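# Push the office chair into the neighbouring room's yellow bay

## Task

Get the office chair into the adjoining room and leave it standing in that room's yellow taped bay, with each of its five wheels fully inside the tape and none resting on the tape itself. The robot must not tip over or be left leaning, or the attempt fails. The chair must stay in the bay on its own; it does not count if only the robot is holding it there at the end.

## Robot and tools

Robot: a Hello Robot Stretch 3. It has one arm. The base has two drive wheels, is 0.33 m long and 0.34 m wide, and cannot move sideways. A mast carries a lift, and the arm telescopes out toward the robot's right side. To move the gripper forward or back, you drive the base. A spin on the spot turns about the point midway between the drive wheels, 0.05 m behind the front edge. With the arm pulled in and the wrist folded, that spin sweeps a circle of radius 0.28 m. An unfolded, level wrist reaches outside this circle.

Frames: the base frame sits on the floor between the drive wheels, with x forward, y to the left and z up. hand_pose is given in this frame, at the point where closed fingertips meet. The odometry frame is the base frame as it was when the scene began. base_odometry counts wheel turns only, so wheel slip shows up as travel. Heading runs from -3.142 to 3.142, and left is positive.

execute_actions takes "actions", a list holding one action or none. An empty list just reports the state and pictures. An action can have "base", "joints", or both; their motions start together. "base" holds exactly one command. {"translate_m": d} drives straight d metres from where the base currently is, an offset from -1 to 1, with forward positive. {"rotate_rad": d} spins in place by d radians, an offset from -3.2 to 3.2, with counter-clockwise seen from above (left) positive. "joints" is a single dictionary of absolute targets keyed by joint name. lift_m is 0 to 1.1, the arm height on the mast. arm_m is 0 to 0.52, the extension. wrist_yaw_rad is -1.345 to 4.42: 0 points along the arm, positive swings toward the front, and 3.0 folds over the base. wrist_pitch_rad is -1.57 to 0.451: 0 is level and negative tips the fingers down. wrist_roll_rad is -2.911 to 2.911. gripper_m is -0.089 to 0.179, with larger meaning more open. head_pan_rad is -3.953 to 1.73: 0 is forward, positive is left, and -1.57 looks along the arm. head_tilt_rad is -1.53 to 0.419, with negative looking down. Optional "contact_limits": {"arm_m": effort percent, 1 to 100} stops the arm motion at that motor effort. A lower value is gentler, but one that is too low stops it at once. Optional "cameras": any of head_camera, nav_camera, wrist_camera or "all". If you leave it out or send null, you get every camera. [] returns none. An unknown key, unknown camera name or out-of-range value rejects the whole call, and nothing moves. Any joint or base you leave out may still be pushing toward its earlier target. A single action runs for no more than 15 s.

wait {"seconds": 0 to 10} commands nothing and returns the same report. zoom_image {"camera", "region": [x0, y0, x1, y1]} gives a closer view of that camera's latest full image, with pixel coordinates from the top-left and a region of at most 504x504. finished_scene {"scene": n} ends the scene irreversibly and reports success. If a call's result reports a stop, the later motion or finish calls in that same reply are skipped.

Results: base_status and joint_status tell how each motion ended. "done" for the base means the wheels turned the commanded amount, even if they slipped. "off_target" means it came to rest short of the target and may still be pushing. After "contact_stop", "time_out" or "torque_fault", the old target is dropped. The arm and the lift stop when they push firmly on something, then go limp until you command them again, and a loaded limp lift can sink. The base, wrist and head have no such stop and keep pushing. A wrist servo that strains for too long shuts off for 10 s. on_its_own describes things you did not command; there, "held at" is the target being held, not the actual position. motor_effort is a percentage, positive toward larger joint values, with the peak in brackets. Readings carry fixed errors and noise. Positive wheel effort pushes forward. turned_by_wheels and turned_by_imu give the turn since the last report. base_tilt, in degrees, gives forward and right lean, each with a fixed offset of up to about 4 degrees. lidar_m has 12 sectors of 30 degrees each. The first points straight ahead and they go counter-clockwise, so the 4th is left, the 7th behind and the 10th right. Its scan plane is 0.17 m above the floor and covers 0.15 to 12 m. "-" means nothing was seen. It misses clear objects and thin legs, and the robot's own parts hide some sectors. wrist_depth_mm (45 to 1000) and head_depth_mm (280 to 4000) are 7x7 grids of median depth, starting at the top left; the head grid is laid out as the sideways-sent image.

Cameras: head_camera and nav_camera both turn with the head's pan and tilt. wrist_camera rides on the gripper. Calibration lines in OpenCV form give K, distortion and T_world_to_cam, where "world" is the base frame.

Speed: the base runs fast (0.30 m/s, 1.9 rad/s) only with the arm stowed, meaning lift_m below 0.30, arm_m below 0.03 and wrist_yaw_rad above 2.54. Otherwise it is limited to 0.10 m/s and 0.63 rad/s.

Cautions: fold or unfold the wrist only with lift_m between 0.32 and 0.95, wrist_pitch_rad at -0.4 and roll near 0. Once folded, the lift may come down to 0.25. If yaw is below -0.4, keep pitch at -0.5 or lower. Pushing with the arm on something solid from higher than about 0.45 m can tip the robot, and so can a second push after a contact stop. Driving while gripping, hooking or pushing something fixed can tip it too, as can snagging furniture, especially when reversing. If base_tilt shows a lean, reverse the last move in small steps, free the gripper, and lower lift_m to about 0.2. Avoid drops, slams, hard collisions and heavy pushing. Release the chair before finishing so that it stays in the bay without the robot's help.

Each tool is called after "Call:" as name([rows], argument=value, ...), one row to a line, values as JSON.

## Session

Call:
execute_actions(actions=[])

Scene clock: 0.00 s.
base_odometry: x=+0.000 y=+0.000 heading=+0.000 (m, m, rad; odometry frame)
turned_by_wheels: +0.000 (rad since the last result)
turned_by_imu: +0.000 (rad since the last result)
base_tilt: forward=-0.5 right=-1.7 (deg)
lidar_m: 0.69 0.96 0.94 0.99 1.41 1.28 2.15 1.63 1.59 0.89 0.67 0.66
head_depth_mm: 591 599 603 609 618 625 629 / 625 630 638 645 652 661 668 / 662 668 676 685 693 701 709 / 702 711 720 730 737 748 756 / 749 757 769 779 789 799 812 / 803 815 826 839 851 865 876 / 865 879 894 908 920 934 949
base_status: not commanded
joint_positions: lift_m=+0.513 arm_m=+0.001 wrist_yaw_rad=+2.971 wrist_pitch_rad=-0.523 wrist_roll_rad=-0.009 gripper_m=+0.037 head_pan_rad=+0.009 head_tilt_rad=-0.006
joint_status: not commanded
motor_effort: left_wheel=+0 right_wheel=+1 lift_m=+32 arm_m=-1 wrist_yaw_rad=+0 wrist_pitch_rad=+5 wrist_roll_rad=+0 gripper_m=+0 head_pan_rad=+0 head_tilt_rad=+2 (%)
hand_pose: x=+0.0143 y=+0.0604 z=+0.5025 quat_wxyz=(+0.240, +0.693, +0.125, +0.668) (m; base frame)
wrist_depth_mm: - - - - 880 796 746 / - - - - 959 859 795 / - - - - - 945 846 / - - 956 954 921 918 866 / 829 837 861 816 811 790 778 / 741 739 - 709 - 687 676 / 641 628 - 627 609 604 615
pictures: head_camera (sideways: a quarter turn clockwise sets it upright), nav_camera (sideways: a quarter turn counterclockwise sets it upright), wrist_camera
Images, in order (width x height): head_camera 896x504, nav_camera 672x504, wrist_camera 644x364.

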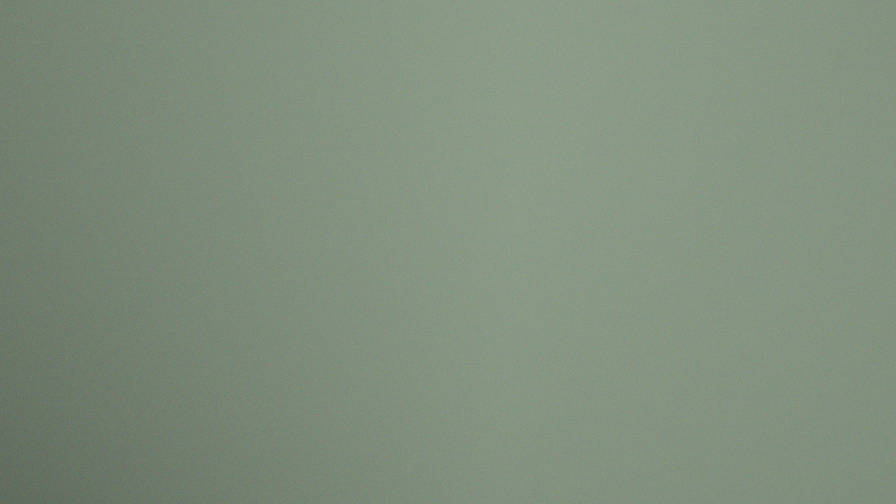

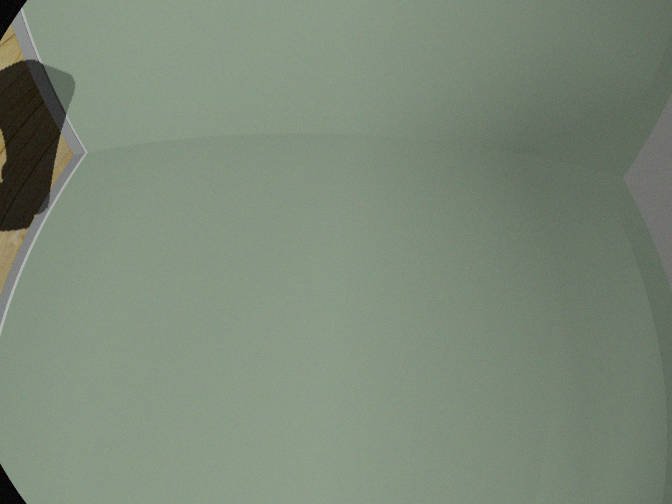

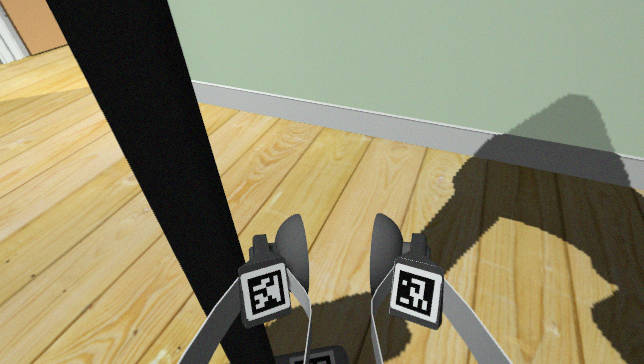

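Facing a corner. Look behind.

Call:
execute_actions([
  {"joints": {"head_pan_rad": -3.0, "head_tilt_rad": -0.5}},
], cameras=["head_camera", "nav_camera"])

Scene clock: 4.87 s.
base_odometry: x=+0.000 y=+0.000 heading=+0.000 (m, m, rad; odometry frame)
turned_by_wheels: +0.000 (rad since the last result)
turned_by_imu: +0.000 (rad since the last result)
base_tilt: forward=-0.5 right=-1.8 (deg)
lidar_m: 0.69 0.96 0.94 0.99 1.40 1.28 2.16 1.63 1.59 0.89 0.67 0.65
head_depth_mm: 2856 3049 3167 2303 1837 1550 1313 / 2696 2992 3191 2480 1920 1560 1309 / 2384 2606 2849 2514 1935 1566 1317 / 2124 2311 2519 2535 1923 1571 1328 / 1939 2067 2222 2322 1955 1582 1330 / 1758 1877 2000 2158 1949 1585 1337 / 1617 1712 1824 1947 1962 1584 1339
base_status: not commanded
joint_positions: lift_m=+0.513 arm_m=+0.001 wrist_yaw_rad=+2.971 wrist_pitch_rad=-0.523 wrist_roll_rad=-0.009 gripper_m=+0.037 head_pan_rad=-2.993 head_tilt_rad=-0.494
joint_status: all done
motor_effort: left_wheel=+0(0) right_wheel=+1(1) lift_m=+33(32) arm_m=-1(1) wrist_yaw_rad=+0(0) wrist_pitch_rad=+5(5) wrist_roll_rad=+0(0) gripper_m=+0(0) head_pan_rad=-5(56) head_tilt_rad=-4(35) (%)
hand_pose: x=+0.0143 y=+0.0604 z=+0.5025 quat_wxyz=(+0.240, +0.693, +0.125, +0.668) (m; base frame)
wrist_depth_mm: - - - - 851 816 739 / - - - - 961 862 792 / - - - - - 935 854 / - - 948 959 934 919 891 / 837 828 837 817 834 784 795 / 726 698 - 699 - 701 690 / 644 615 - 633 610 613 607
pictures: head_camera (sideways: a quarter turn clockwise sets it upright), nav_camera (sideways: a quarter turn counterclockwise sets it upright)
camera_calibration (this result's frames):
head_camera: T_world_to_cam=[[0.528054, 0.0373771, -0.848388, 1.12256], [0.133887, -0.990201, 0.0397093, -0.0527946], [-0.83859, -0.134557, -0.527883, 0.651669], [0, 0, 0, 1]] pos_world=[-0.0392183, -0.00654856, 1.29846]
nav_camera: T_world_to_cam=[[-0.479938, -0.123721, 0.868535, -1.0846], [-0.153269, 0.986605, 0.0558466, -0.0158557], [-0.86381, -0.106316, -0.492472, 0.605233], [0, 0, 0, 1]] pos_world=[-0.000164043, -0.0541987, 1.24096]
Images, in order (width x height): head_camera 896x504, nav_camera 672x504.

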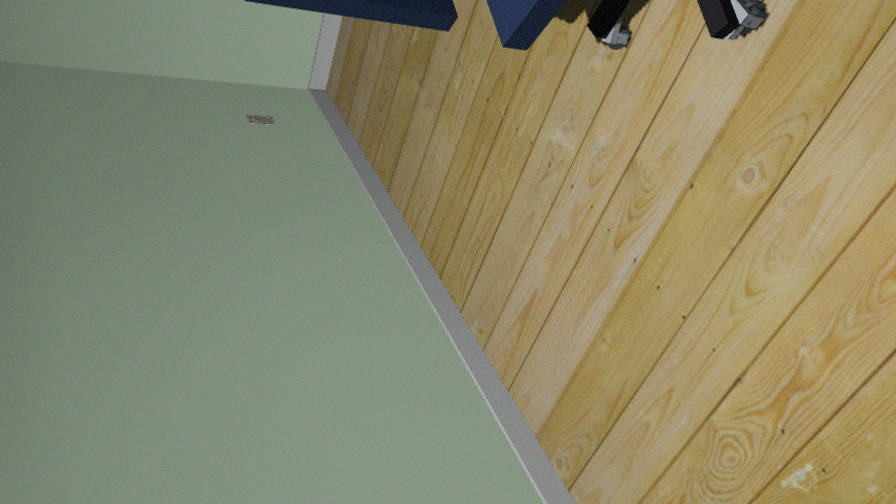

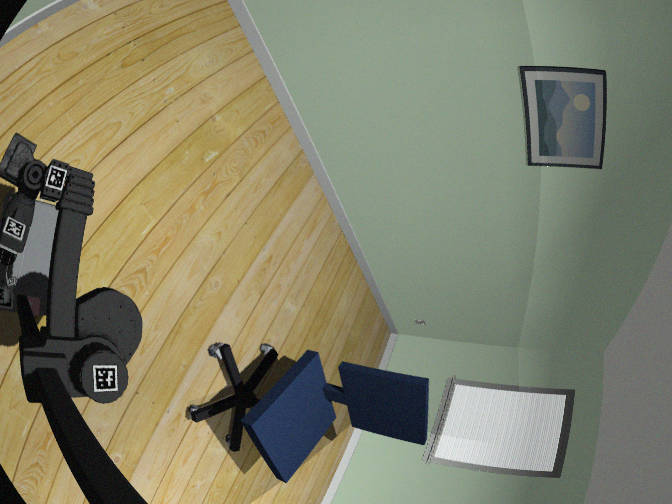

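Call:
execute_actions([
  {"joints": {"head_pan_rad": -3.8, "head_tilt_rad": -0.55}},
], cameras=["head_camera", "nav_camera"])

Scene clock: 7.87 s.
base_odometry: x=+0.000 y=+0.000 heading=+0.000 (m, m, rad; odometry frame)
turned_by_wheels: +0.000 (rad since the last result)
turned_by_imu: +0.000 (rad since the last result)
base_tilt: forward=-0.5 right=-1.7 (deg)
lidar_m: 0.69 0.96 0.94 0.99 1.40 1.28 2.15 1.63 1.59 0.89 0.67 0.66
head_depth_mm: 2190 2309 2498 2301 1868 - - / 2718 2902 2906 2288 1817 1509 1297 / 2716 2977 3193 2322 1833 1497 1284 / 2682 2932 3153 2161 1795 1505 1286 / 2670 2911 3068 1496 1591 1527 1287 / 2647 2889 3064 1512 1619 1486 1290 / 2624 2736 1454 1451 1703 1521 1303
base_status: not commanded
joint_positions: lift_m=+0.513 arm_m=+0.001 wrist_yaw_rad=+2.971 wrist_pitch_rad=-0.523 wrist_roll_rad=-0.009 gripper_m=+0.037 head_pan_rad=-3.793 head_tilt_rad=-0.543
joint_status: all done
motor_effort: left_wheel=+0(0) right_wheel=+2(1) lift_m=+33(33) arm_m=-1(1) wrist_yaw_rad=+0(0) wrist_pitch_rad=+5(5) wrist_roll_rad=+0(0) gripper_m=+0(0) head_pan_rad=-5(56) head_tilt_rad=-4(12) (%)
hand_pose: x=+0.0143 y=+0.0604 z=+0.5025 quat_wxyz=(+0.240, +0.693, +0.125, +0.668) (m; base frame)
wrist_depth_mm: - - - - 840 806 743 / - - - - 974 874 790 / - - - - - 942 847 / - - 980 972 929 901 879 / 849 817 856 817 818 786 781 / 724 723 - 702 - 681 688 / 647 632 - 632 624 610 609
pictures: head_camera (sideways: a quarter turn clockwise sets it upright), nav_camera (sideways: a quarter turn counterclockwise sets it upright)
camera_calibration (this result's frames):
head_camera: T_world_to_cam=[[0.427373, -0.377652, -0.82142, 1.08801], [-0.618585, -0.784752, 0.0389525, -0.0472168], [-0.659322, 0.491471, -0.568991, 0.704058], [0, 0, 0, 1]] pos_world=[-0.0299921, 0.0278104, 1.29615]
nav_camera: T_world_to_cam=[[-0.456611, 0.283604, 0.843253, -1.05177], [0.598785, 0.798983, 0.0555195, -0.0200138], [-0.657999, 0.530278, -0.534643, 0.658846], [0, 0, 0, 1]] pos_world=[-0.0347468, -0.0350938, 1.24027]
Images, in order (width x height): head_camera 896x504, nav_camera 672x504.

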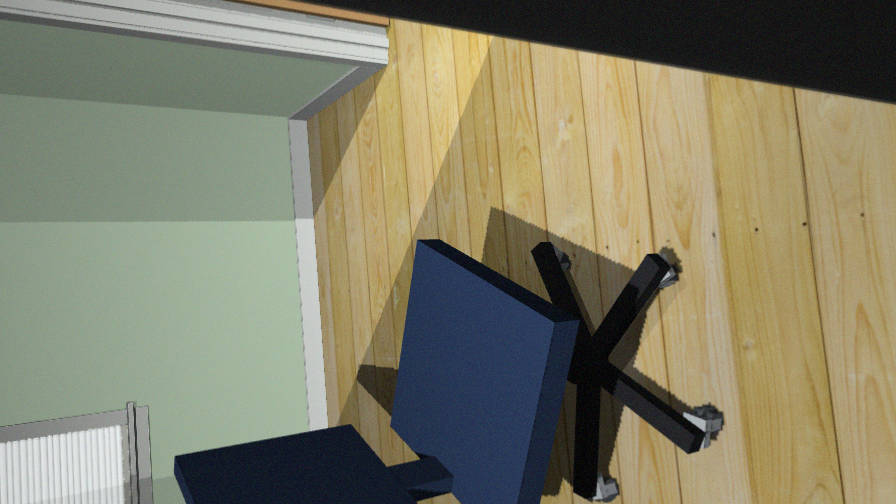

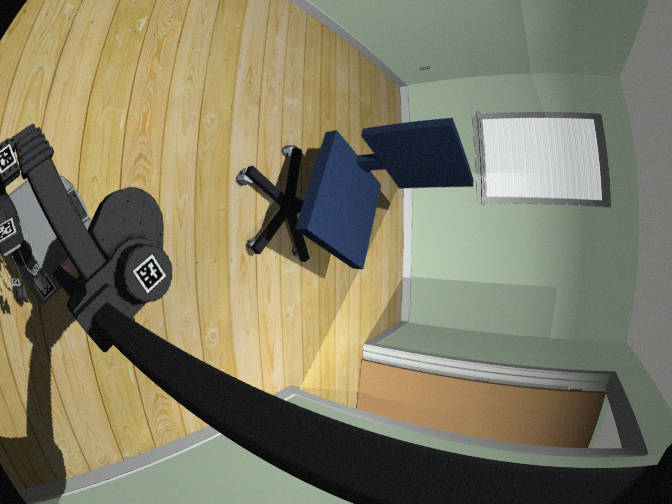

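Call:
execute_actions([
  {"joints": {"lift_m": 0.27, "wrist_pitch_rad": -0.4, "head_pan_rad": -0.5, "head_tilt_rad": -0.5}},
], cameras=[])

Call:
execute_actions([
  {"base": {"rotate_rad": 2.72}},
], cameras=["head_camera", "nav_camera"])

Scene clock: 31.63 s.
base_odometry: x=+0.000 y=+0.000 heading=+0.000 (m, m, rad; odometry frame)
turned_by_wheels: +0.000 (rad since the last result)
turned_by_imu: +0.000 (rad since the last result)
base_tilt: forward=-0.6 right=-1.7 (deg)
lidar_m: 0.69 0.96 0.94 0.99 1.40 1.28 2.16 1.63 1.59 0.89 0.67 0.66
head_depth_mm: 525 573 628 697 782 890 1036 / 527 574 630 702 788 893 1031 / 528 577 633 703 789 897 1043 / 530 578 635 708 793 901 1048 / 532 581 638 707 794 910 1055 / 533 584 639 712 804 918 1060 / 536 584 644 715 801 918 1074
base_status: not commanded
joint_positions: lift_m=+0.271 arm_m=+0.001 wrist_yaw_rad=+2.971 wrist_pitch_rad=-0.420 wrist_roll_rad=-0.009 gripper_m=+0.037 head_pan_rad=-0.507 head_tilt_rad=-0.507
joint_status: all done
motor_effort: left_wheel=+0(0) right_wheel=+2(1) lift_m=+13(29) arm_m=-1(1) wrist_yaw_rad=+0(0) wrist_pitch_rad=+9(9) wrist_roll_rad=+0(0) gripper_m=+0(0) head_pan_rad=+5(56) head_tilt_rad=+4(11) (%)
hand_pose: x=+0.0167 y=+0.0744 z=+0.2829 quat_wxyz=(+0.206, +0.698, +0.089, +0.680) (m; base frame)
wrist_depth_mm: - - - 988 856 790 722 / - - - - 950 847 754 / 953 - 898 903 870 840 798 / 720 703 698 702 690 672 671 / 606 574 600 577 589 562 557 / 500 494 - 501 - 474 466 / 452 - - - 422 416 405
pictures: none
No camera images: the call's "cameras" was empty. Leave "cameras" out to get every camera's image.

Scene clock: 34.40 s.
base_odometry: x=+0.000 y=+0.000 heading=+2.720 (m, m, rad; odometry frame)
turned_by_wheels: +2.720 (rad since the last result)
turned_by_imu: +2.699 (rad since the last result)
base_tilt: forward=-0.6 right=-1.7 (deg)
lidar_m: 1.28 1.99 1.61 1.59 0.82 0.66 0.66 0.72 0.95 0.94 1.02 1.58
head_depth_mm: 1289 1365 1453 1549 1660 1536 1302 / 2202 2367 2524 1861 1840 1553 1303 / 2154 2315 2554 2460 1902 1551 1314 / 2156 2368 2632 2456 1923 1558 1317 / 2693 2940 3150 2526 1920 1573 1319 / 2693 2911 3127 2491 1928 1525 1323 / 2604 2829 3017 2517 1320 1495 1326
base_status: done
joint_positions: lift_m=+0.271 arm_m=+0.002 wrist_yaw_rad=+2.971 wrist_pitch_rad=-0.420 wrist_roll_rad=-0.009 gripper_m=+0.037 head_pan_rad=-0.507 head_tilt_rad=-0.507
joint_status: not commanded
motor_effort: left_wheel=-4(12) right_wheel=+4(13) lift_m=+12(12) arm_m=-1(1) wrist_yaw_rad=+0(0) wrist_pitch_rad=+9(9) wrist_roll_rad=+0(0) gripper_m=+0(1) head_pan_rad=+5(5) head_tilt_rad=+4(4) (%)
hand_pose: x=+0.0167 y=+0.0744 z=+0.2830 quat_wxyz=(+0.206, +0.698, +0.089, +0.680) (m; base frame)
wrist_depth_mm: 755 - - - - - - / 791 - - - - - - / 777 - 908 885 871 871 824 / 714 695 705 708 683 686 671 / 597 589 599 576 585 553 551 / 505 490 - 507 - 482 475 / 442 - - - 413 420 409
pictures: head_camera (sideways: a quarter turn clockwise sets it upright), nav_camera (sideways: a quarter turn counterclockwise sets it upright)
camera_calibration (this result's frames):
head_camera: T_world_to_cam=[[-0.451165, 0.297825, -0.841279, 1.11926], [0.498123, 0.866206, 0.0395136, -0.054761], [0.740489, -0.401233, -0.539156, 0.656702], [0, 0, 0, 1]] pos_world=[0.0459684, -0.0224185, 1.29784]
nav_camera: T_world_to_cam=[[0.465915, -0.200182, 0.861887, -1.0817], [-0.479457, -0.875791, 0.0557712, -0.0137668], [0.743669, -0.439223, -0.504023, 0.610458], [0, 0, 0, 1]] pos_world=[0.0434016, 0.0395328, 1.24076]
Images, in order (width x height): head_camera 896x504, nav_camera 672x504.

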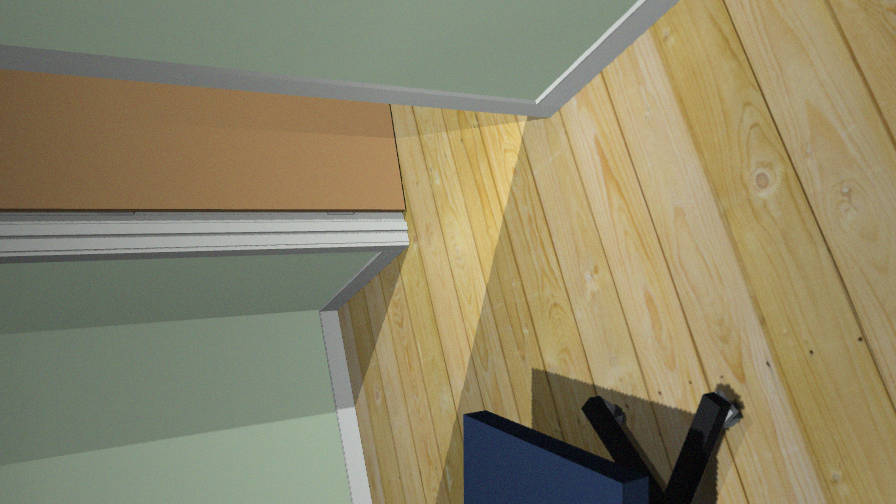

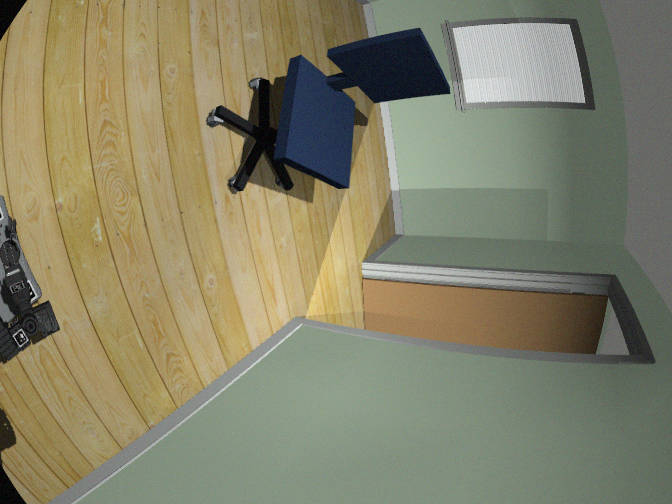

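Call:
execute_actions([
  {"base": {"translate_m": 0.88}, "joints": {"head_pan_rad": 0.0, "head_tilt_rad": -1.1}},
], cameras=["head_camera", "nav_camera"])

Scene clock: 45.30 s.
base_odometry: x=-0.803 y=+0.360 heading=+2.720 (m, m, rad; odometry frame)
turned_by_wheels: +0.000 (rad since the last result)
turned_by_imu: +0.004 (rad since the last result)
base_tilt: forward=-0.6 right=-1.8 (deg)
lidar_m: 0.39 1.81 1.47 1.46 1.60 1.54 1.53 1.33 1.08 1.07 1.16 1.79
head_depth_mm: 1857 1674 1528 893 1275 1193 1103 / 1873 1689 1531 883 812 1168 - / 1883 1685 965 884 813 778 - / 1894 1670 970 883 814 1178 - / 668 778 958 891 824 1173 - / 578 658 769 889 849 1200 1125 / 508 569 651 855 1267 1196 1120
base_status: done
joint_positions: lift_m=+0.271 arm_m=+0.002 wrist_yaw_rad=+2.971 wrist_pitch_rad=-0.420 wrist_roll_rad=-0.009 gripper_m=+0.037 head_pan_rad=-0.007 head_tilt_rad=-1.087
joint_status: all done
motor_effort: left_wheel=-5(10) right_wheel=+5(11) lift_m=+13(13) arm_m=-1(2) wrist_yaw_rad=+0(0) wrist_pitch_rad=+9(9) wrist_roll_rad=+0(0) gripper_m=+0(0) head_pan_rad=+5(44) head_tilt_rad=-6(42) (%)
hand_pose: x=+0.0168 y=+0.0745 z=+0.2831 quat_wxyz=(+0.206, +0.698, +0.089, +0.680) (m; base frame)
wrist_depth_mm: - - - - - - - / - - - - - - - / 953 - 920 887 843 866 855 / 746 686 709 705 690 670 662 / 592 590 602 567 590 558 517 / 496 496 - 505 - 481 476 / 450 - - - 406 314 304
pictures: head_camera (sideways: a quarter turn clockwise sets it upright), nav_camera (sideways: a quarter turn counterclockwise sets it upright)
camera_calibration (this result's frames):
head_camera: T_world_to_cam=[[-0.911617, 0.0477228, -0.408262, 0.557843], [0.0411563, 0.998843, 0.0248585, -0.0328693], [0.408976, 0.00585886, -0.912526, 1.14425], [0, 0, 0, 1]] pos_world=[0.0419217, -0.000494568, 1.27272]
nav_camera: T_world_to_cam=[[0.894695, 0.0449225, 0.444413, -0.540304], [0.0286106, -0.99865, 0.0433473, -0.000652999], [0.44576, -0.0260677, -0.894773, 1.12044], [0, 0, 0, 1]] pos_world=[-0.0160242, 0.052827, 1.24269]
Images, in order (width x height): head_camera 896x504, nav_camera 672x504.

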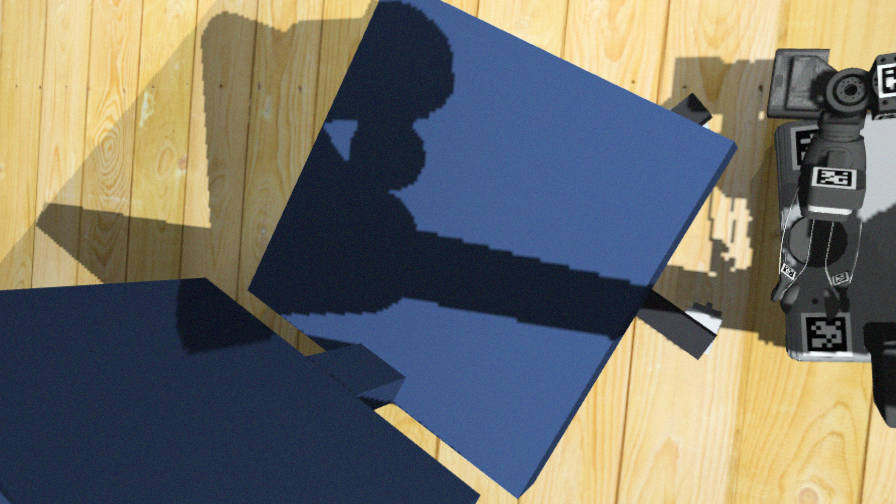

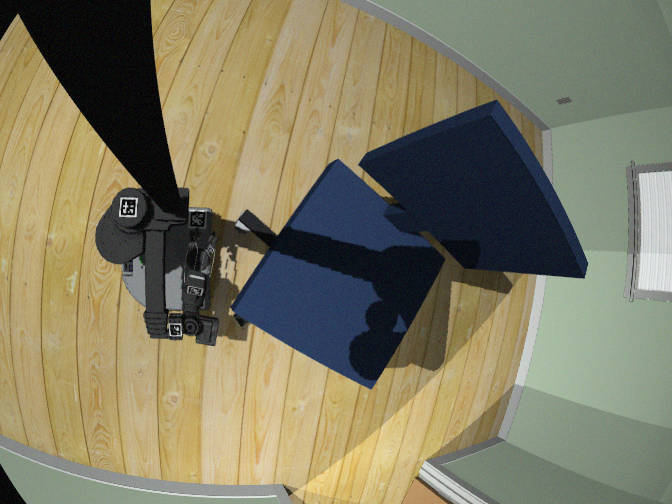

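Call:
execute_actions([
  {"base": {"rotate_rad": -0.11}, "joints": {"lift_m": 0.55}},
], cameras=["head_camera"])

Call:
execute_actions([
  {"base": {"translate_m": 0.3}},
], cameras=["head_camera", "nav_camera"])

Scene clock: 61.67 s.
base_odometry: x=-0.803 y=+0.360 heading=+2.610 (m, m, rad; odometry frame)
turned_by_wheels: -0.110 (rad since the last result)
turned_by_imu: -0.109 (rad since the last result)
base_tilt: forward=-0.5 right=-1.7 (deg)
lidar_m: 0.40 1.99 1.50 1.46 1.53 1.57 1.53 1.46 1.10 1.07 1.12 1.78
head_depth_mm: 1874 1680 1529 1361 1284 1193 - / 1882 1690 1519 884 833 1181 1131 / 1885 1694 967 883 813 780 - / 1884 1684 968 886 814 1172 - / 1865 1678 971 884 816 1159 - / 663 749 898 888 827 1199 1117 / 572 633 712 867 848 1200 1118
base_status: done
joint_positions: lift_m=+0.549 arm_m=+0.002 wrist_yaw_rad=+2.971 wrist_pitch_rad=-0.419 wrist_roll_rad=-0.009 gripper_m=+0.037 head_pan_rad=-0.007 head_tilt_rad=-1.087
joint_status: all done
motor_effort: left_wheel=+3(8) right_wheel=-2(4) lift_m=+47(50) arm_m=-1(2) wrist_yaw_rad=+0(0) wrist_pitch_rad=+8(9) wrist_roll_rad=+0(0) gripper_m=+0(0) head_pan_rad=+5(5) head_tilt_rad=-7(8) (%)
hand_pose: x=+0.0168 y=+0.0745 z=+0.5616 quat_wxyz=(+0.205, +0.698, +0.089, +0.680) (m; base frame)
wrist_depth_mm: - - - - - - 339 / - - - - - - - / - - - - - - - / - - - - - 477 357 / - - - 937 - 864 294 / 833 826 - 818 - 794 249 / 732 733 - 714 692 681 223
pictures: head_camera (sideways: a quarter turn clockwise sets it upright)
camera_calibration (this result's frames):
head_camera: T_world_to_cam=[[-0.911634, 0.0473886, -0.408261, 0.557842], [0.0407902, 0.998858, 0.0248585, -0.032867], [0.408973, 0.0060088, -0.912527, 1.14425], [0, 0, 0, 1]] pos_world=[0.0419218, -0.000481435, 1.27272]
Images, in order (width x height): head_camera 896x504.

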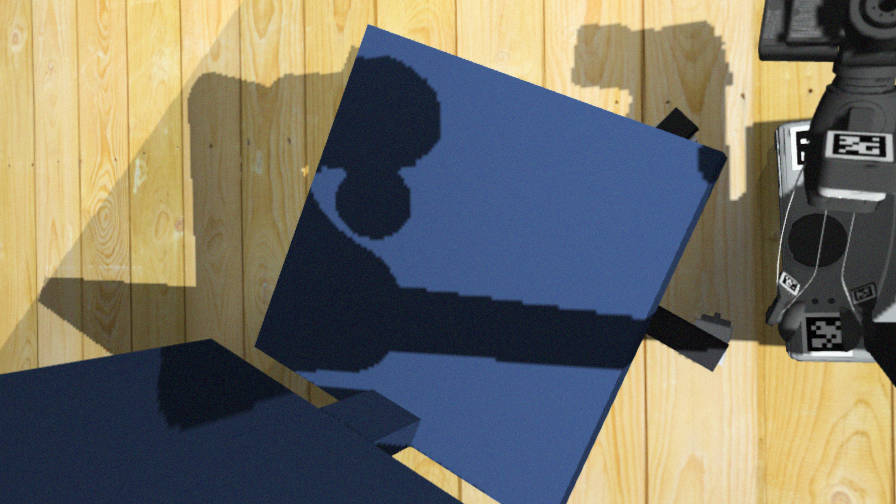

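Scene clock: 65.77 s.
base_odometry: x=-1.061 y=+0.512 heading=+2.610 (m, m, rad; odometry frame)
turned_by_wheels: +0.000 (rad since the last result)
turned_by_imu: +0.001 (rad since the last result)
base_tilt: forward=-0.6 right=-1.7 (deg)
lidar_m: 0.29 1.97 1.49 1.45 1.52 1.88 1.83 1.47 1.11 1.08 1.55 1.59
head_depth_mm: 1864 1677 1531 883 832 1192 - / 1879 1685 1528 884 812 762 1127 / 1873 1687 1525 885 814 757 721 / 1881 1681 1534 883 817 756 - / 608 697 931 885 816 774 - / 514 586 680 856 817 1176 1115 / 460 506 576 669 819 1200 1117
base_status: translate_m off_target (by the wheels' count: +0.2999 of +0.3000)
joint_positions: lift_m=+0.549 arm_m=+0.002 wrist_yaw_rad=+2.971 wrist_pitch_rad=-0.419 wrist_roll_rad=-0.009 gripper_m=+0.037 head_pan_rad=-0.007 head_tilt_rad=-1.088
joint_status: not commanded
on_its_own: right_wheel is at rest, and its effort (+23) is outside its rest range (-18 to +18)
motor_effort: left_wheel=+15(69) right_wheel=+23(33) lift_m=+47(48) arm_m=-1(2) wrist_yaw_rad=+0(0) wrist_pitch_rad=+8(9) wrist_roll_rad=+0(0) gripper_m=+0(0) head_pan_rad=+5(5) head_tilt_rad=-6(8) (%)
hand_pose: x=+0.0168 y=+0.0745 z=+0.5617 quat_wxyz=(+0.205, +0.698, +0.089, +0.680) (m; base frame)
wrist_depth_mm: - - - - - - 289 / - - - - - - - / - - - - - - - / - - - - - 364 357 / - - - 978 - 299 295 / 838 840 - 803 - 252 250 / 716 715 - 710 689 219 218
pictures: head_camera (sideways: a quarter turn clockwise sets it upright), nav_camera (sideways: a quarter turn counterclockwise sets it upright)
camera_calibration (this result's frames):
head_camera: T_world_to_cam=[[-0.912044, 0.047275, -0.407358, 0.556669], [0.0406875, 0.998863, 0.0248247, -0.0328223], [0.408069, 0.00606678, -0.912931, 1.14478], [0, 0, 0, 1]] pos_world=[0.041893, -0.000476683, 1.27268]
nav_camera: T_world_to_cam=[[0.895112, 0.0453616, 0.443527, -0.539152], [0.0291468, -0.998636, 0.043312, -0.000610278], [0.444887, -0.0258417, -0.895214, 1.12102], [0, 0, 0, 1]] pos_world=[-0.016109, 0.0528165, 1.24271]
Images, in order (width x height): head_camera 896x504, nav_camera 672x504.

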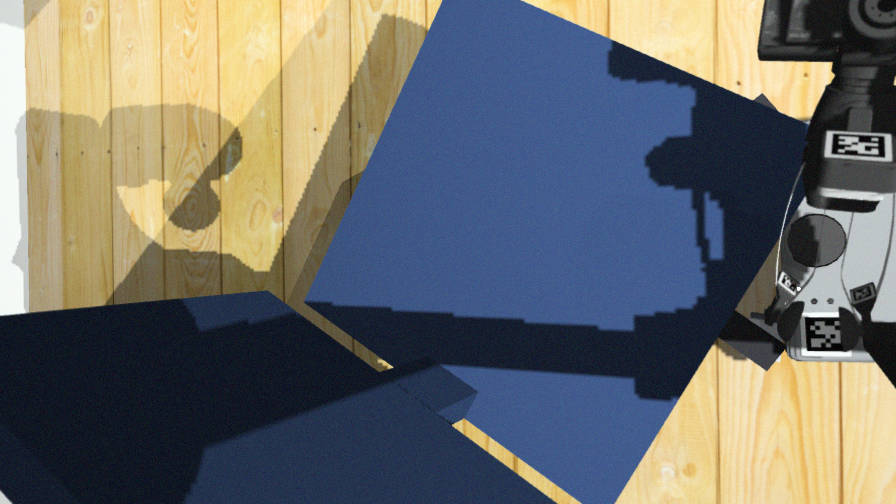

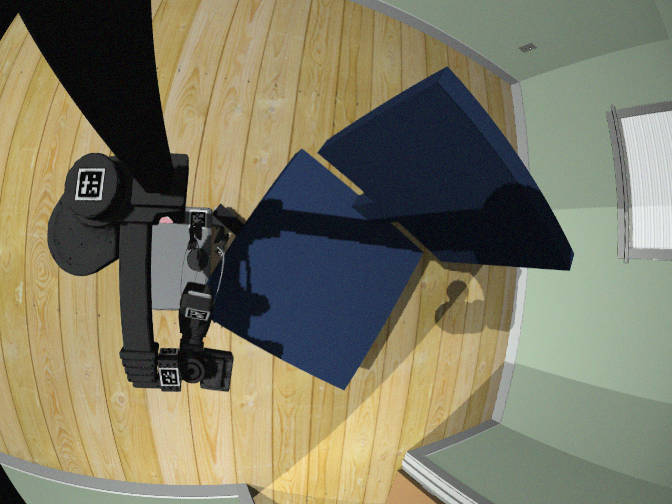

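Call:
execute_actions([
  {"base": {"translate_m": 0.23}, "joints": {"head_pan_rad": -1.4, "head_tilt_rad": -0.45}},
], cameras=["head_camera", "nav_camera"])

Scene clock: 73.00 s.
base_odometry: x=-1.259 y=+0.629 heading=+2.610 (m, m, rad; odometry frame)
turned_by_wheels: +0.000 (rad since the last result)
turned_by_imu: +0.002 (rad since the last result)
base_tilt: forward=-0.5 right=-1.6 (deg)
lidar_m: 0.28 1.81 1.47 1.43 1.51 2.11 2.06 1.49 1.12 1.08 1.40 0.29
head_depth_mm: 893 955 1033 1131 1250 1391 1341 / 2818 3037 3289 2452 1821 1462 1341 / 2825 3093 3296 2691 2019 1617 1351 / 2932 3156 3423 2697 2017 1626 1359 / 2938 3168 3364 2482 2045 1643 1370 / 1745 1797 1889 1980 1973 1633 1367 / 1482 1542 1595 1662 1732 1649 1376
base_status: translate_m off_target (by the wheels' count: +0.2299 of +0.2300)
joint_positions: lift_m=+0.549 arm_m=+0.002 wrist_yaw_rad=+2.971 wrist_pitch_rad=-0.419 wrist_roll_rad=-0.009 gripper_m=+0.037 head_pan_rad=-1.393 head_tilt_rad=-0.458
joint_status: all done
motor_effort: left_wheel=+18(30) right_wheel=+17(30) lift_m=+46(47) arm_m=-2(1) wrist_yaw_rad=+0(0) wrist_pitch_rad=+8(8) wrist_roll_rad=+0(0) gripper_m=+0(0) head_pan_rad=-5(57) head_tilt_rad=+4(40) (%)
hand_pose: x=+0.0168 y=+0.0745 z=+0.5617 quat_wxyz=(+0.205, +0.698, +0.089, +0.680) (m; base frame)
wrist_depth_mm: - - - - - - 275 / - - - - - - - / - - - - - - - / - - - - - 378 356 / - - - 969 - 303 295 / 848 839 - 814 - 252 251 / 720 720 - 695 691 220 218
pictures: head_camera (sideways: a quarter turn clockwise sets it upright), nav_camera (sideways: a quarter turn counterclockwise sets it upright)
camera_calibration (this result's frames):
head_camera: T_world_to_cam=[[-0.047336, 0.496634, -0.866668, 1.1499], [0.985626, 0.164093, 0.0401982, -0.0586286], [0.162178, -0.852307, -0.497263, 0.605723], [0, 0, 0, 1]] pos_world=[0.0139829, -0.045199, 1.30015]
nav_camera: T_world_to_cam=[[0.132118, -0.445337, 0.885562, -1.11054], [-0.982072, -0.179995, 0.0559994, -0.0110015], [0.134458, -0.877084, -0.461134, 0.558367], [0, 0, 0, 1]] pos_world=[0.0608412, -0.0068105, 1.24155]
Images, in order (width x height): head_camera 896x504, nav_camera 672x504.

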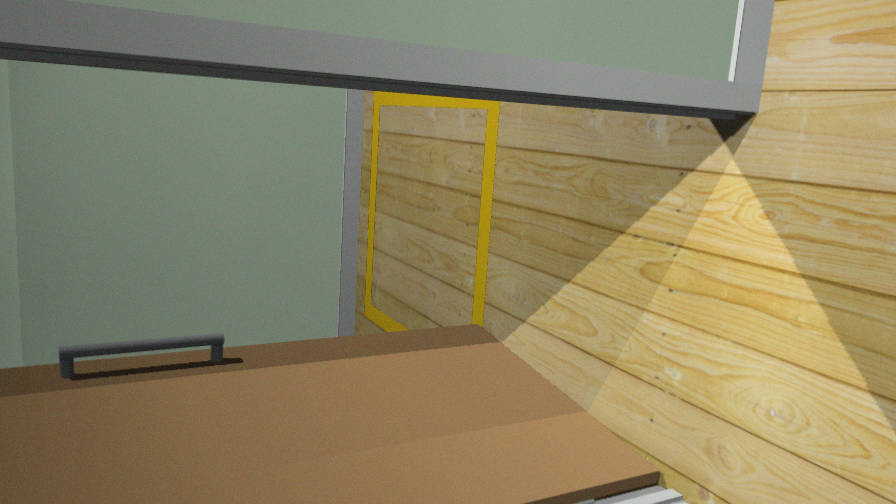

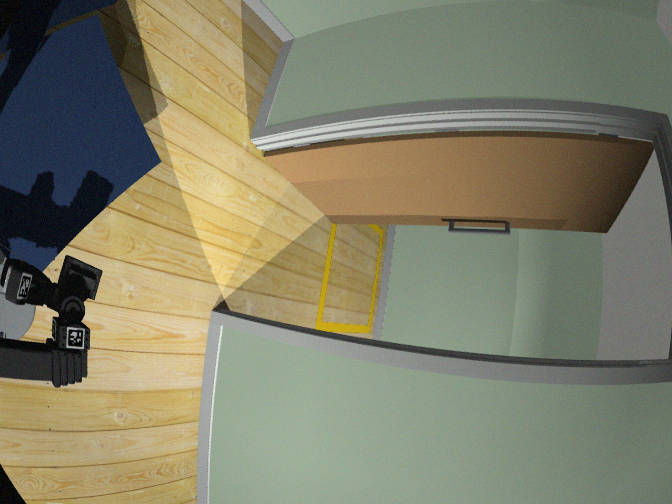

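Call:
execute_actions([
  {"base": {"translate_m": -0.15}, "joints": {"head_pan_rad": -0.6, "head_tilt_rad": -0.9}},
], cameras=[])

Call:
execute_actions([
  {"base": {"translate_m": -0.3}, "joints": {"lift_m": 0.28}},
], cameras=[])

Call:
execute_actions([
  {"base": {"rotate_rad": 0.85}},
], cameras=["head_camera", "nav_camera"])

Scene clock: 95.10 s.
base_odometry: x=-1.130 y=+0.553 heading=+2.610 (m, m, rad; odometry frame)
turned_by_wheels: +0.000 (rad since the last result)
turned_by_imu: -0.001 (rad since the last result)
base_tilt: forward=-0.6 right=-1.6 (deg)
lidar_m: 0.43 1.96 1.48 1.44 1.52 1.95 1.91 1.47 1.12 1.07 1.50 1.62
head_depth_mm: 1420 1668 1820 1574 1388 1239 1159 / 1418 1624 1802 1580 1395 1245 1146 / 1608 1822 1832 1593 1396 1252 1117 / 1821 2077 1834 1588 888 795 737 / 1960 2118 1848 1591 892 796 740 / 1856 2077 1851 1593 895 797 742 / 1756 1981 1846 1590 898 798 742
base_status: done
joint_positions: lift_m=+0.549 arm_m=+0.002 wrist_yaw_rad=+2.971 wrist_pitch_rad=-0.419 wrist_roll_rad=-0.009 gripper_m=+0.037 head_pan_rad=-0.607 head_tilt_rad=-0.889
joint_status: all done
motor_effort: left_wheel=+2(14) right_wheel=+0(13) lift_m=+47(47) arm_m=-1(1) wrist_yaw_rad=+0(0) wrist_pitch_rad=+8(8) wrist_roll_rad=+0(0) gripper_m=+0(0) head_pan_rad=+5(57) head_tilt_rad=-6(36) (%)
hand_pose: x=+0.0168 y=+0.0745 z=+0.5617 quat_wxyz=(+0.205, +0.698, +0.089, +0.680) (m; base frame)
wrist_depth_mm: - - - - - - - / - - - - - - - / - - - - - - - / - - - - - - 417 / - - - 956 - 904 388 / 842 838 - 800 - 793 754 / 720 726 - 716 688 688 609
pictures: none
No camera images: the call's "cameras" was empty. Leave "cameras" out to get every camera's image.

Scene clock: 99.23 s.
base_odometry: x=-0.872 y=+0.401 heading=+2.610 (m, m, rad; odometry frame)
turned_by_wheels: +0.000 (rad since the last result)
turned_by_imu: -0.002 (rad since the last result)
base_tilt: forward=-0.5 right=-1.9 (deg)
lidar_m: 0.73 1.98 1.49 1.46 1.53 1.65 1.61 1.47 1.10 1.07 1.12 1.71
head_depth_mm: 1759 2052 1811 1580 1402 1242 1126 / 1659 1966 1831 1577 1401 1245 1144 / 1626 1891 1835 1584 1396 1252 1129 / 1794 2024 1835 1583 1405 1250 1135 / 2119 2180 1840 1566 1400 1238 1138 / 2173 2205 1842 1015 902 1258 1139 / 2045 2166 1847 1016 893 1219 1144
base_status: done
joint_positions: lift_m=+0.281 arm_m=+0.002 wrist_yaw_rad=+2.971 wrist_pitch_rad=-0.419 wrist_roll_rad=-0.009 gripper_m=+0.037 head_pan_rad=-0.607 head_tilt_rad=-0.890
joint_status: all done
motor_effort: left_wheel=+2(8) right_wheel=+0(6) lift_m=+13(43) arm_m=+0(0) wrist_yaw_rad=+0(0) wrist_pitch_rad=+8(8) wrist_roll_rad=+0(0) gripper_m=+0(0) head_pan_rad=+5(5) head_tilt_rad=-5(6) (%)
hand_pose: x=+0.0168 y=+0.0745 z=+0.2932 quat_wxyz=(+0.205, +0.698, +0.089, +0.680) (m; base frame)
wrist_depth_mm: - - - - - - - / - - - - - - - / - - 914 941 879 868 861 / 758 708 738 737 702 710 692 / 610 607 616 593 601 581 575 / 514 505 - 512 - 490 488 / 456 - - - 423 422 415
pictures: none
No camera images: the call's "cameras" was empty. Leave "cameras" out to get every camera's image.

Scene clock: 101.07 s.
base_odometry: x=-0.872 y=+0.401 heading=-2.824 (m, m, rad; odometry frame)
turned_by_wheels: +0.850 (rad since the last result)
turned_by_imu: +0.843 (rad since the last result)
base_tilt: forward=-0.5 right=-1.7 (deg)
lidar_m: 1.60 1.46 1.47 1.77 1.61 1.62 1.18 1.07 1.08 1.71 0.73 2.18
head_depth_mm: 1962 2119 1154 1001 930 1229 1132 / 873 1045 1159 1007 900 1233 1146 / 794 935 1110 1009 1305 1242 1129 / 728 842 1088 1040 1401 1249 1133 / 697 798 1722 1563 1407 1254 1130 / 2206 2165 1857 1595 1400 1249 1141 / 2262 2197 1856 1601 1406 1258 1141
base_status: done
joint_positions: lift_m=+0.281 arm_m=+0.002 wrist_yaw_rad=+2.971 wrist_pitch_rad=-0.419 wrist_roll_rad=-0.009 gripper_m=+0.037 head_pan_rad=-0.607 head_tilt_rad=-0.890
joint_status: not commanded
motor_effort: left_wheel=-4(11) right_wheel=+4(12) lift_m=+12(12) arm_m=-1(1) wrist_yaw_rad=+0(0) wrist_pitch_rad=+8(8) wrist_roll_rad=+0(0) gripper_m=+0(0) head_pan_rad=+5(4) head_tilt_rad=-6(6) (%)
hand_pose: x=+0.0168 y=+0.0745 z=+0.2932 quat_wxyz=(+0.205, +0.698, +0.089, +0.680) (m; base frame)
wrist_depth_mm: - - - - - - - / - - - - - - - / - - 952 916 910 884 881 / 739 704 732 731 706 693 674 / 617 599 617 595 596 573 560 / 521 510 - 515 - 488 480 / 457 - - - 430 427 419
pictures: head_camera (sideways: a quarter turn clockwise sets it upright), nav_camera (sideways: a quarter turn counterclockwise sets it upright)
camera_calibration (this result's frames):
head_camera: T_world_to_cam=[[-0.645254, 0.498101, -0.57926, 0.778967], [0.593133, 0.804504, 0.0310777, -0.0443402], [0.481497, -0.323526, -0.81455, 1.01647], [0, 0, 0, 1]] pos_world=[0.0395019, -0.0234764, 1.28057]
nav_camera: T_world_to_cam=[[0.678024, -0.40822, 0.611261, -0.756336], [-0.547539, -0.835315, 0.049491, -0.00514884], [0.490393, -0.368245, -0.78988, 0.983831], [0, 0, 0, 1]] pos_world=[0.0275311, 0.0492387, 1.23968]
Images, in order (width x height): head_camera 896x504, nav_camera 672x504.

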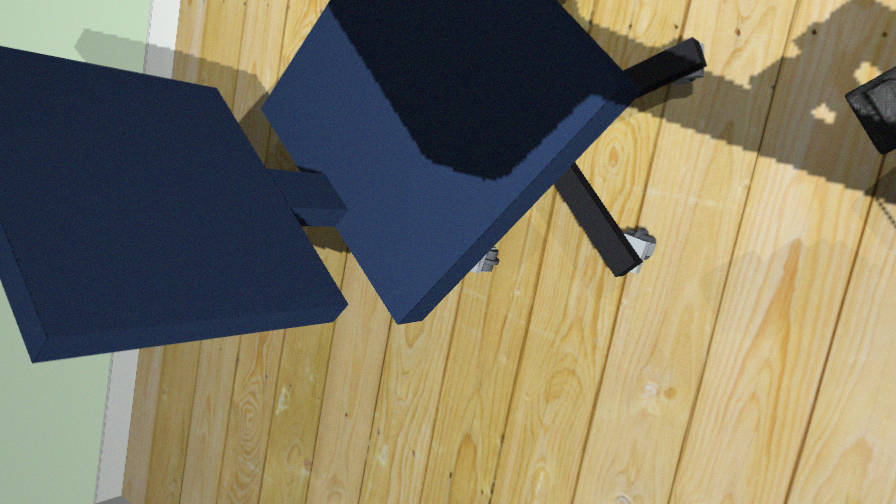

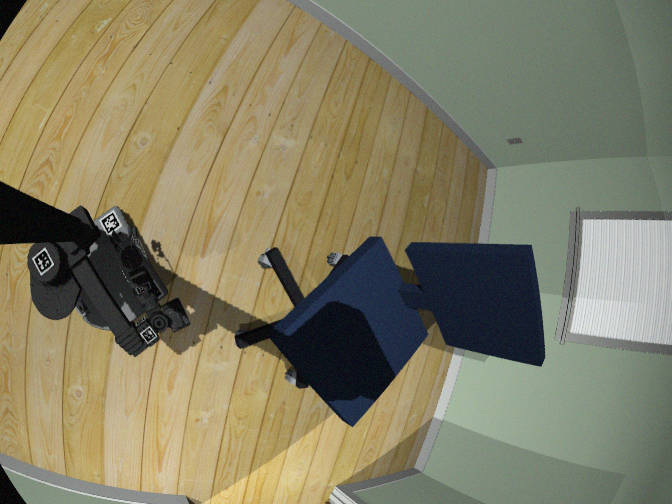

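Call:
execute_actions([
  {"base": {"translate_m": 1.0}, "joints": {"head_pan_rad": -2.2, "head_tilt_rad": -0.8}},
], cameras=["head_camera"])

Scene clock: 110.90 s.
base_odometry: x=-1.822 y=+0.088 heading=-2.824 (m, m, rad; odometry frame)
turned_by_wheels: +0.000 (rad since the last result)
turned_by_imu: +0.005 (rad since the last result)
base_tilt: forward=-0.6 right=-1.6 (deg)
lidar_m: 0.74 0.67 0.68 0.84 1.69 2.25 2.03 1.85 0.79 1.68 1.53 1.14
head_depth_mm: 3195 2487 1993 1104 1454 1283 1142 / 3252 2495 2023 1074 1383 1269 1152 / 3081 2485 591 750 932 1285 1145 / 2279 602 628 764 995 1272 1176 / 1881 644 738 937 1446 1279 1158 / 1793 715 894 1638 1487 1298 1159 / 1819 2112 2060 1717 1486 1297 1160
base_status: done
joint_positions: lift_m=+0.281 arm_m=+0.002 wrist_yaw_rad=+2.971 wrist_pitch_rad=-0.419 wrist_roll_rad=-0.009 gripper_m=+0.037 head_pan_rad=-2.193 head_tilt_rad=-0.803
joint_status: all done
motor_effort: left_wheel=-5(10) right_wheel=+5(11) lift_m=+13(13) arm_m=-2(2) wrist_yaw_rad=+0(0) wrist_pitch_rad=+8(8) wrist_roll_rad=+0(0) gripper_m=+0(0) head_pan_rad=-5(58) head_tilt_rad=+1(16) (%)
hand_pose: x=+0.0168 y=+0.0745 z=+0.2932 quat_wxyz=(+0.205, +0.698, +0.089, +0.680) (m; base frame)
wrist_depth_mm: - - - 847 699 582 510 / - - - 931 752 634 541 / - - 944 895 780 669 564 / 743 708 723 714 714 668 585 / 616 619 621 595 600 573 573 / 518 508 - 509 - 486 482 / 452 - - - 425 425 424
pictures: head_camera (sideways: a quarter turn clockwise sets it upright)
camera_calibration (this result's frames):
head_camera: T_world_to_cam=[[0.477222, 0.594435, -0.64723, 0.860677], [0.796814, -0.603299, 0.0334271, -0.048645], [-0.370603, -0.531674, -0.761562, 0.952775], [0, 0, 0, 1]] pos_world=[-0.0188714, -0.0343979, 1.28428]
Images, in order (width x height): head_camera 896x504.

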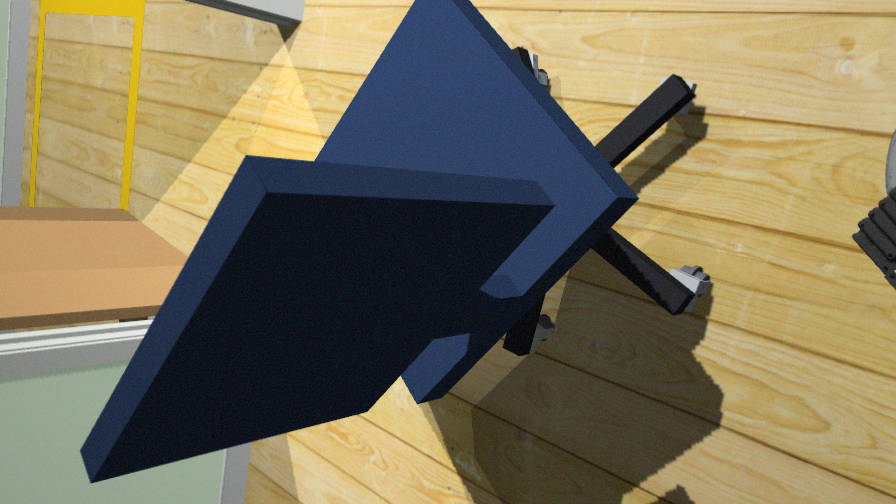

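Call:
execute_actions([
  {"base": {"translate_m": 0.15}, "joints": {"head_pan_rad": 0.0, "head_tilt_rad": -0.8}},
], cameras=[])

Call:
execute_actions([
  {"base": {"rotate_rad": -2.46}},
], cameras=["head_camera"])

Scene clock: 125.87 s.
base_odometry: x=-1.964 y=+0.041 heading=-2.824 (m, m, rad; odometry frame)
turned_by_wheels: +0.000 (rad since the last result)
turned_by_imu: +0.001 (rad since the last result)
base_tilt: forward=-0.6 right=-1.8 (deg)
lidar_m: 0.61 0.55 0.56 0.69 1.39 2.35 2.16 0.90 2.06 1.58 1.44 0.94
head_depth_mm: 844 1006 1252 1573 1459 1285 1148 / 760 891 1071 1361 1465 1287 1146 / 692 797 943 1155 1400 1293 1153 / 637 722 839 1001 1251 1301 1157 / 587 660 758 887 1072 1256 1155 / 546 609 692 795 941 1150 1164 / 511 565 635 723 837 1004 1135
base_status: done
joint_positions: lift_m=+0.281 arm_m=+0.002 wrist_yaw_rad=+2.971 wrist_pitch_rad=-0.419 wrist_roll_rad=-0.009 gripper_m=+0.037 head_pan_rad=-0.007 head_tilt_rad=-0.803
joint_status: all done
motor_effort: left_wheel=-4(11) right_wheel=+5(11) lift_m=+12(13) arm_m=-1(2) wrist_yaw_rad=+0(0) wrist_pitch_rad=+8(8) wrist_roll_rad=+0(0) gripper_m=+0(0) head_pan_rad=+5(59) head_tilt_rad=+2(1) (%)
hand_pose: x=+0.0168 y=+0.0745 z=+0.2932 quat_wxyz=(+0.205, +0.698, +0.089, +0.680) (m; base frame)
wrist_depth_mm: - - 908 710 577 485 428 / - - - 768 625 521 443 / - - 935 826 681 551 469 / 737 700 725 713 688 573 508 / 613 601 608 587 601 578 521 / 521 508 - 521 - 493 486 / 460 - - - 427 422 422
pictures: none
No camera images: the call's "cameras" was empty. Leave "cameras" out to get every camera's image.

Scene clock: 128.60 s.
base_odometry: x=-1.964 y=+0.041 heading=+0.999 (m, m, rad; odometry frame)
turned_by_wheels: -2.460 (rad since the last result)
turned_by_imu: -2.443 (rad since the last result)
base_tilt: forward=-0.6 right=-1.8 (deg)
lidar_m: 0.90 2.02 1.49 1.44 0.78 0.57 0.56 0.58 0.80 2.25 2.42 2.05
head_depth_mm: 1801 2066 2005 1690 1457 1283 1146 / 1799 2057 2023 1661 1461 1286 1147 / 3140 2342 1291 1112 1421 1293 1150 / 3308 648 719 874 1389 1293 1159 / 3282 651 754 941 1428 1290 1157 / 2647 686 830 1095 1456 1299 1160 / 1991 751 926 1648 1492 1302 1163
base_status: done
joint_positions: lift_m=+0.281 arm_m=+0.002 wrist_yaw_rad=+2.971 wrist_pitch_rad=-0.419 wrist_roll_rad=-0.009 gripper_m=+0.037 head_pan_rad=-0.007 head_tilt_rad=-0.803
joint_status: not commanded
motor_effort: left_wheel=+3(14) right_wheel=-2(7) lift_m=+13(13) arm_m=-1(1) wrist_yaw_rad=+0(0) wrist_pitch_rad=+8(8) wrist_roll_rad=+0(0) gripper_m=+0(0) head_pan_rad=+5(5) head_tilt_rad=+1(2) (%)
hand_pose: x=+0.0168 y=+0.0745 z=+0.2932 quat_wxyz=(+0.205, +0.698, +0.089, +0.680) (m; base frame)
wrist_depth_mm: 767 - - - - - - / 811 - - - - - - / 806 - 935 912 918 884 864 / 736 722 743 724 722 698 690 / 602 609 622 597 606 574 569 / 515 512 - 509 - 491 492 / 454 - - - 425 424 420
pictures: head_camera (sideways: a quarter turn clockwise sets it upright)
camera_calibration (this result's frames):
head_camera: T_world_to_cam=[[-0.760347, 0.0465676, -0.647845, 0.869028], [0.0326792, 0.998906, 0.033448, -0.044011], [0.648694, 0.00426104, -0.761037, 0.945876], [0, 0, 0, 1]] pos_world=[0.0486172, -0.000536133, 1.28431]
Images, in order (width x height): head_camera 896x504.

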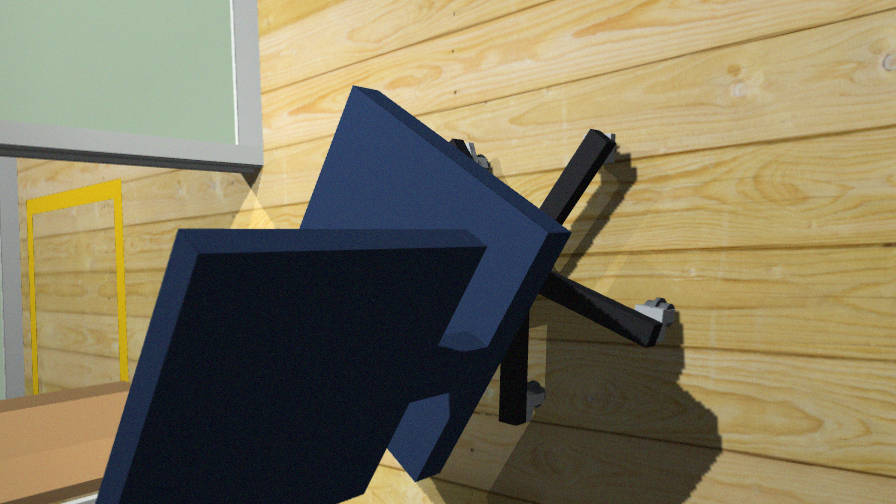

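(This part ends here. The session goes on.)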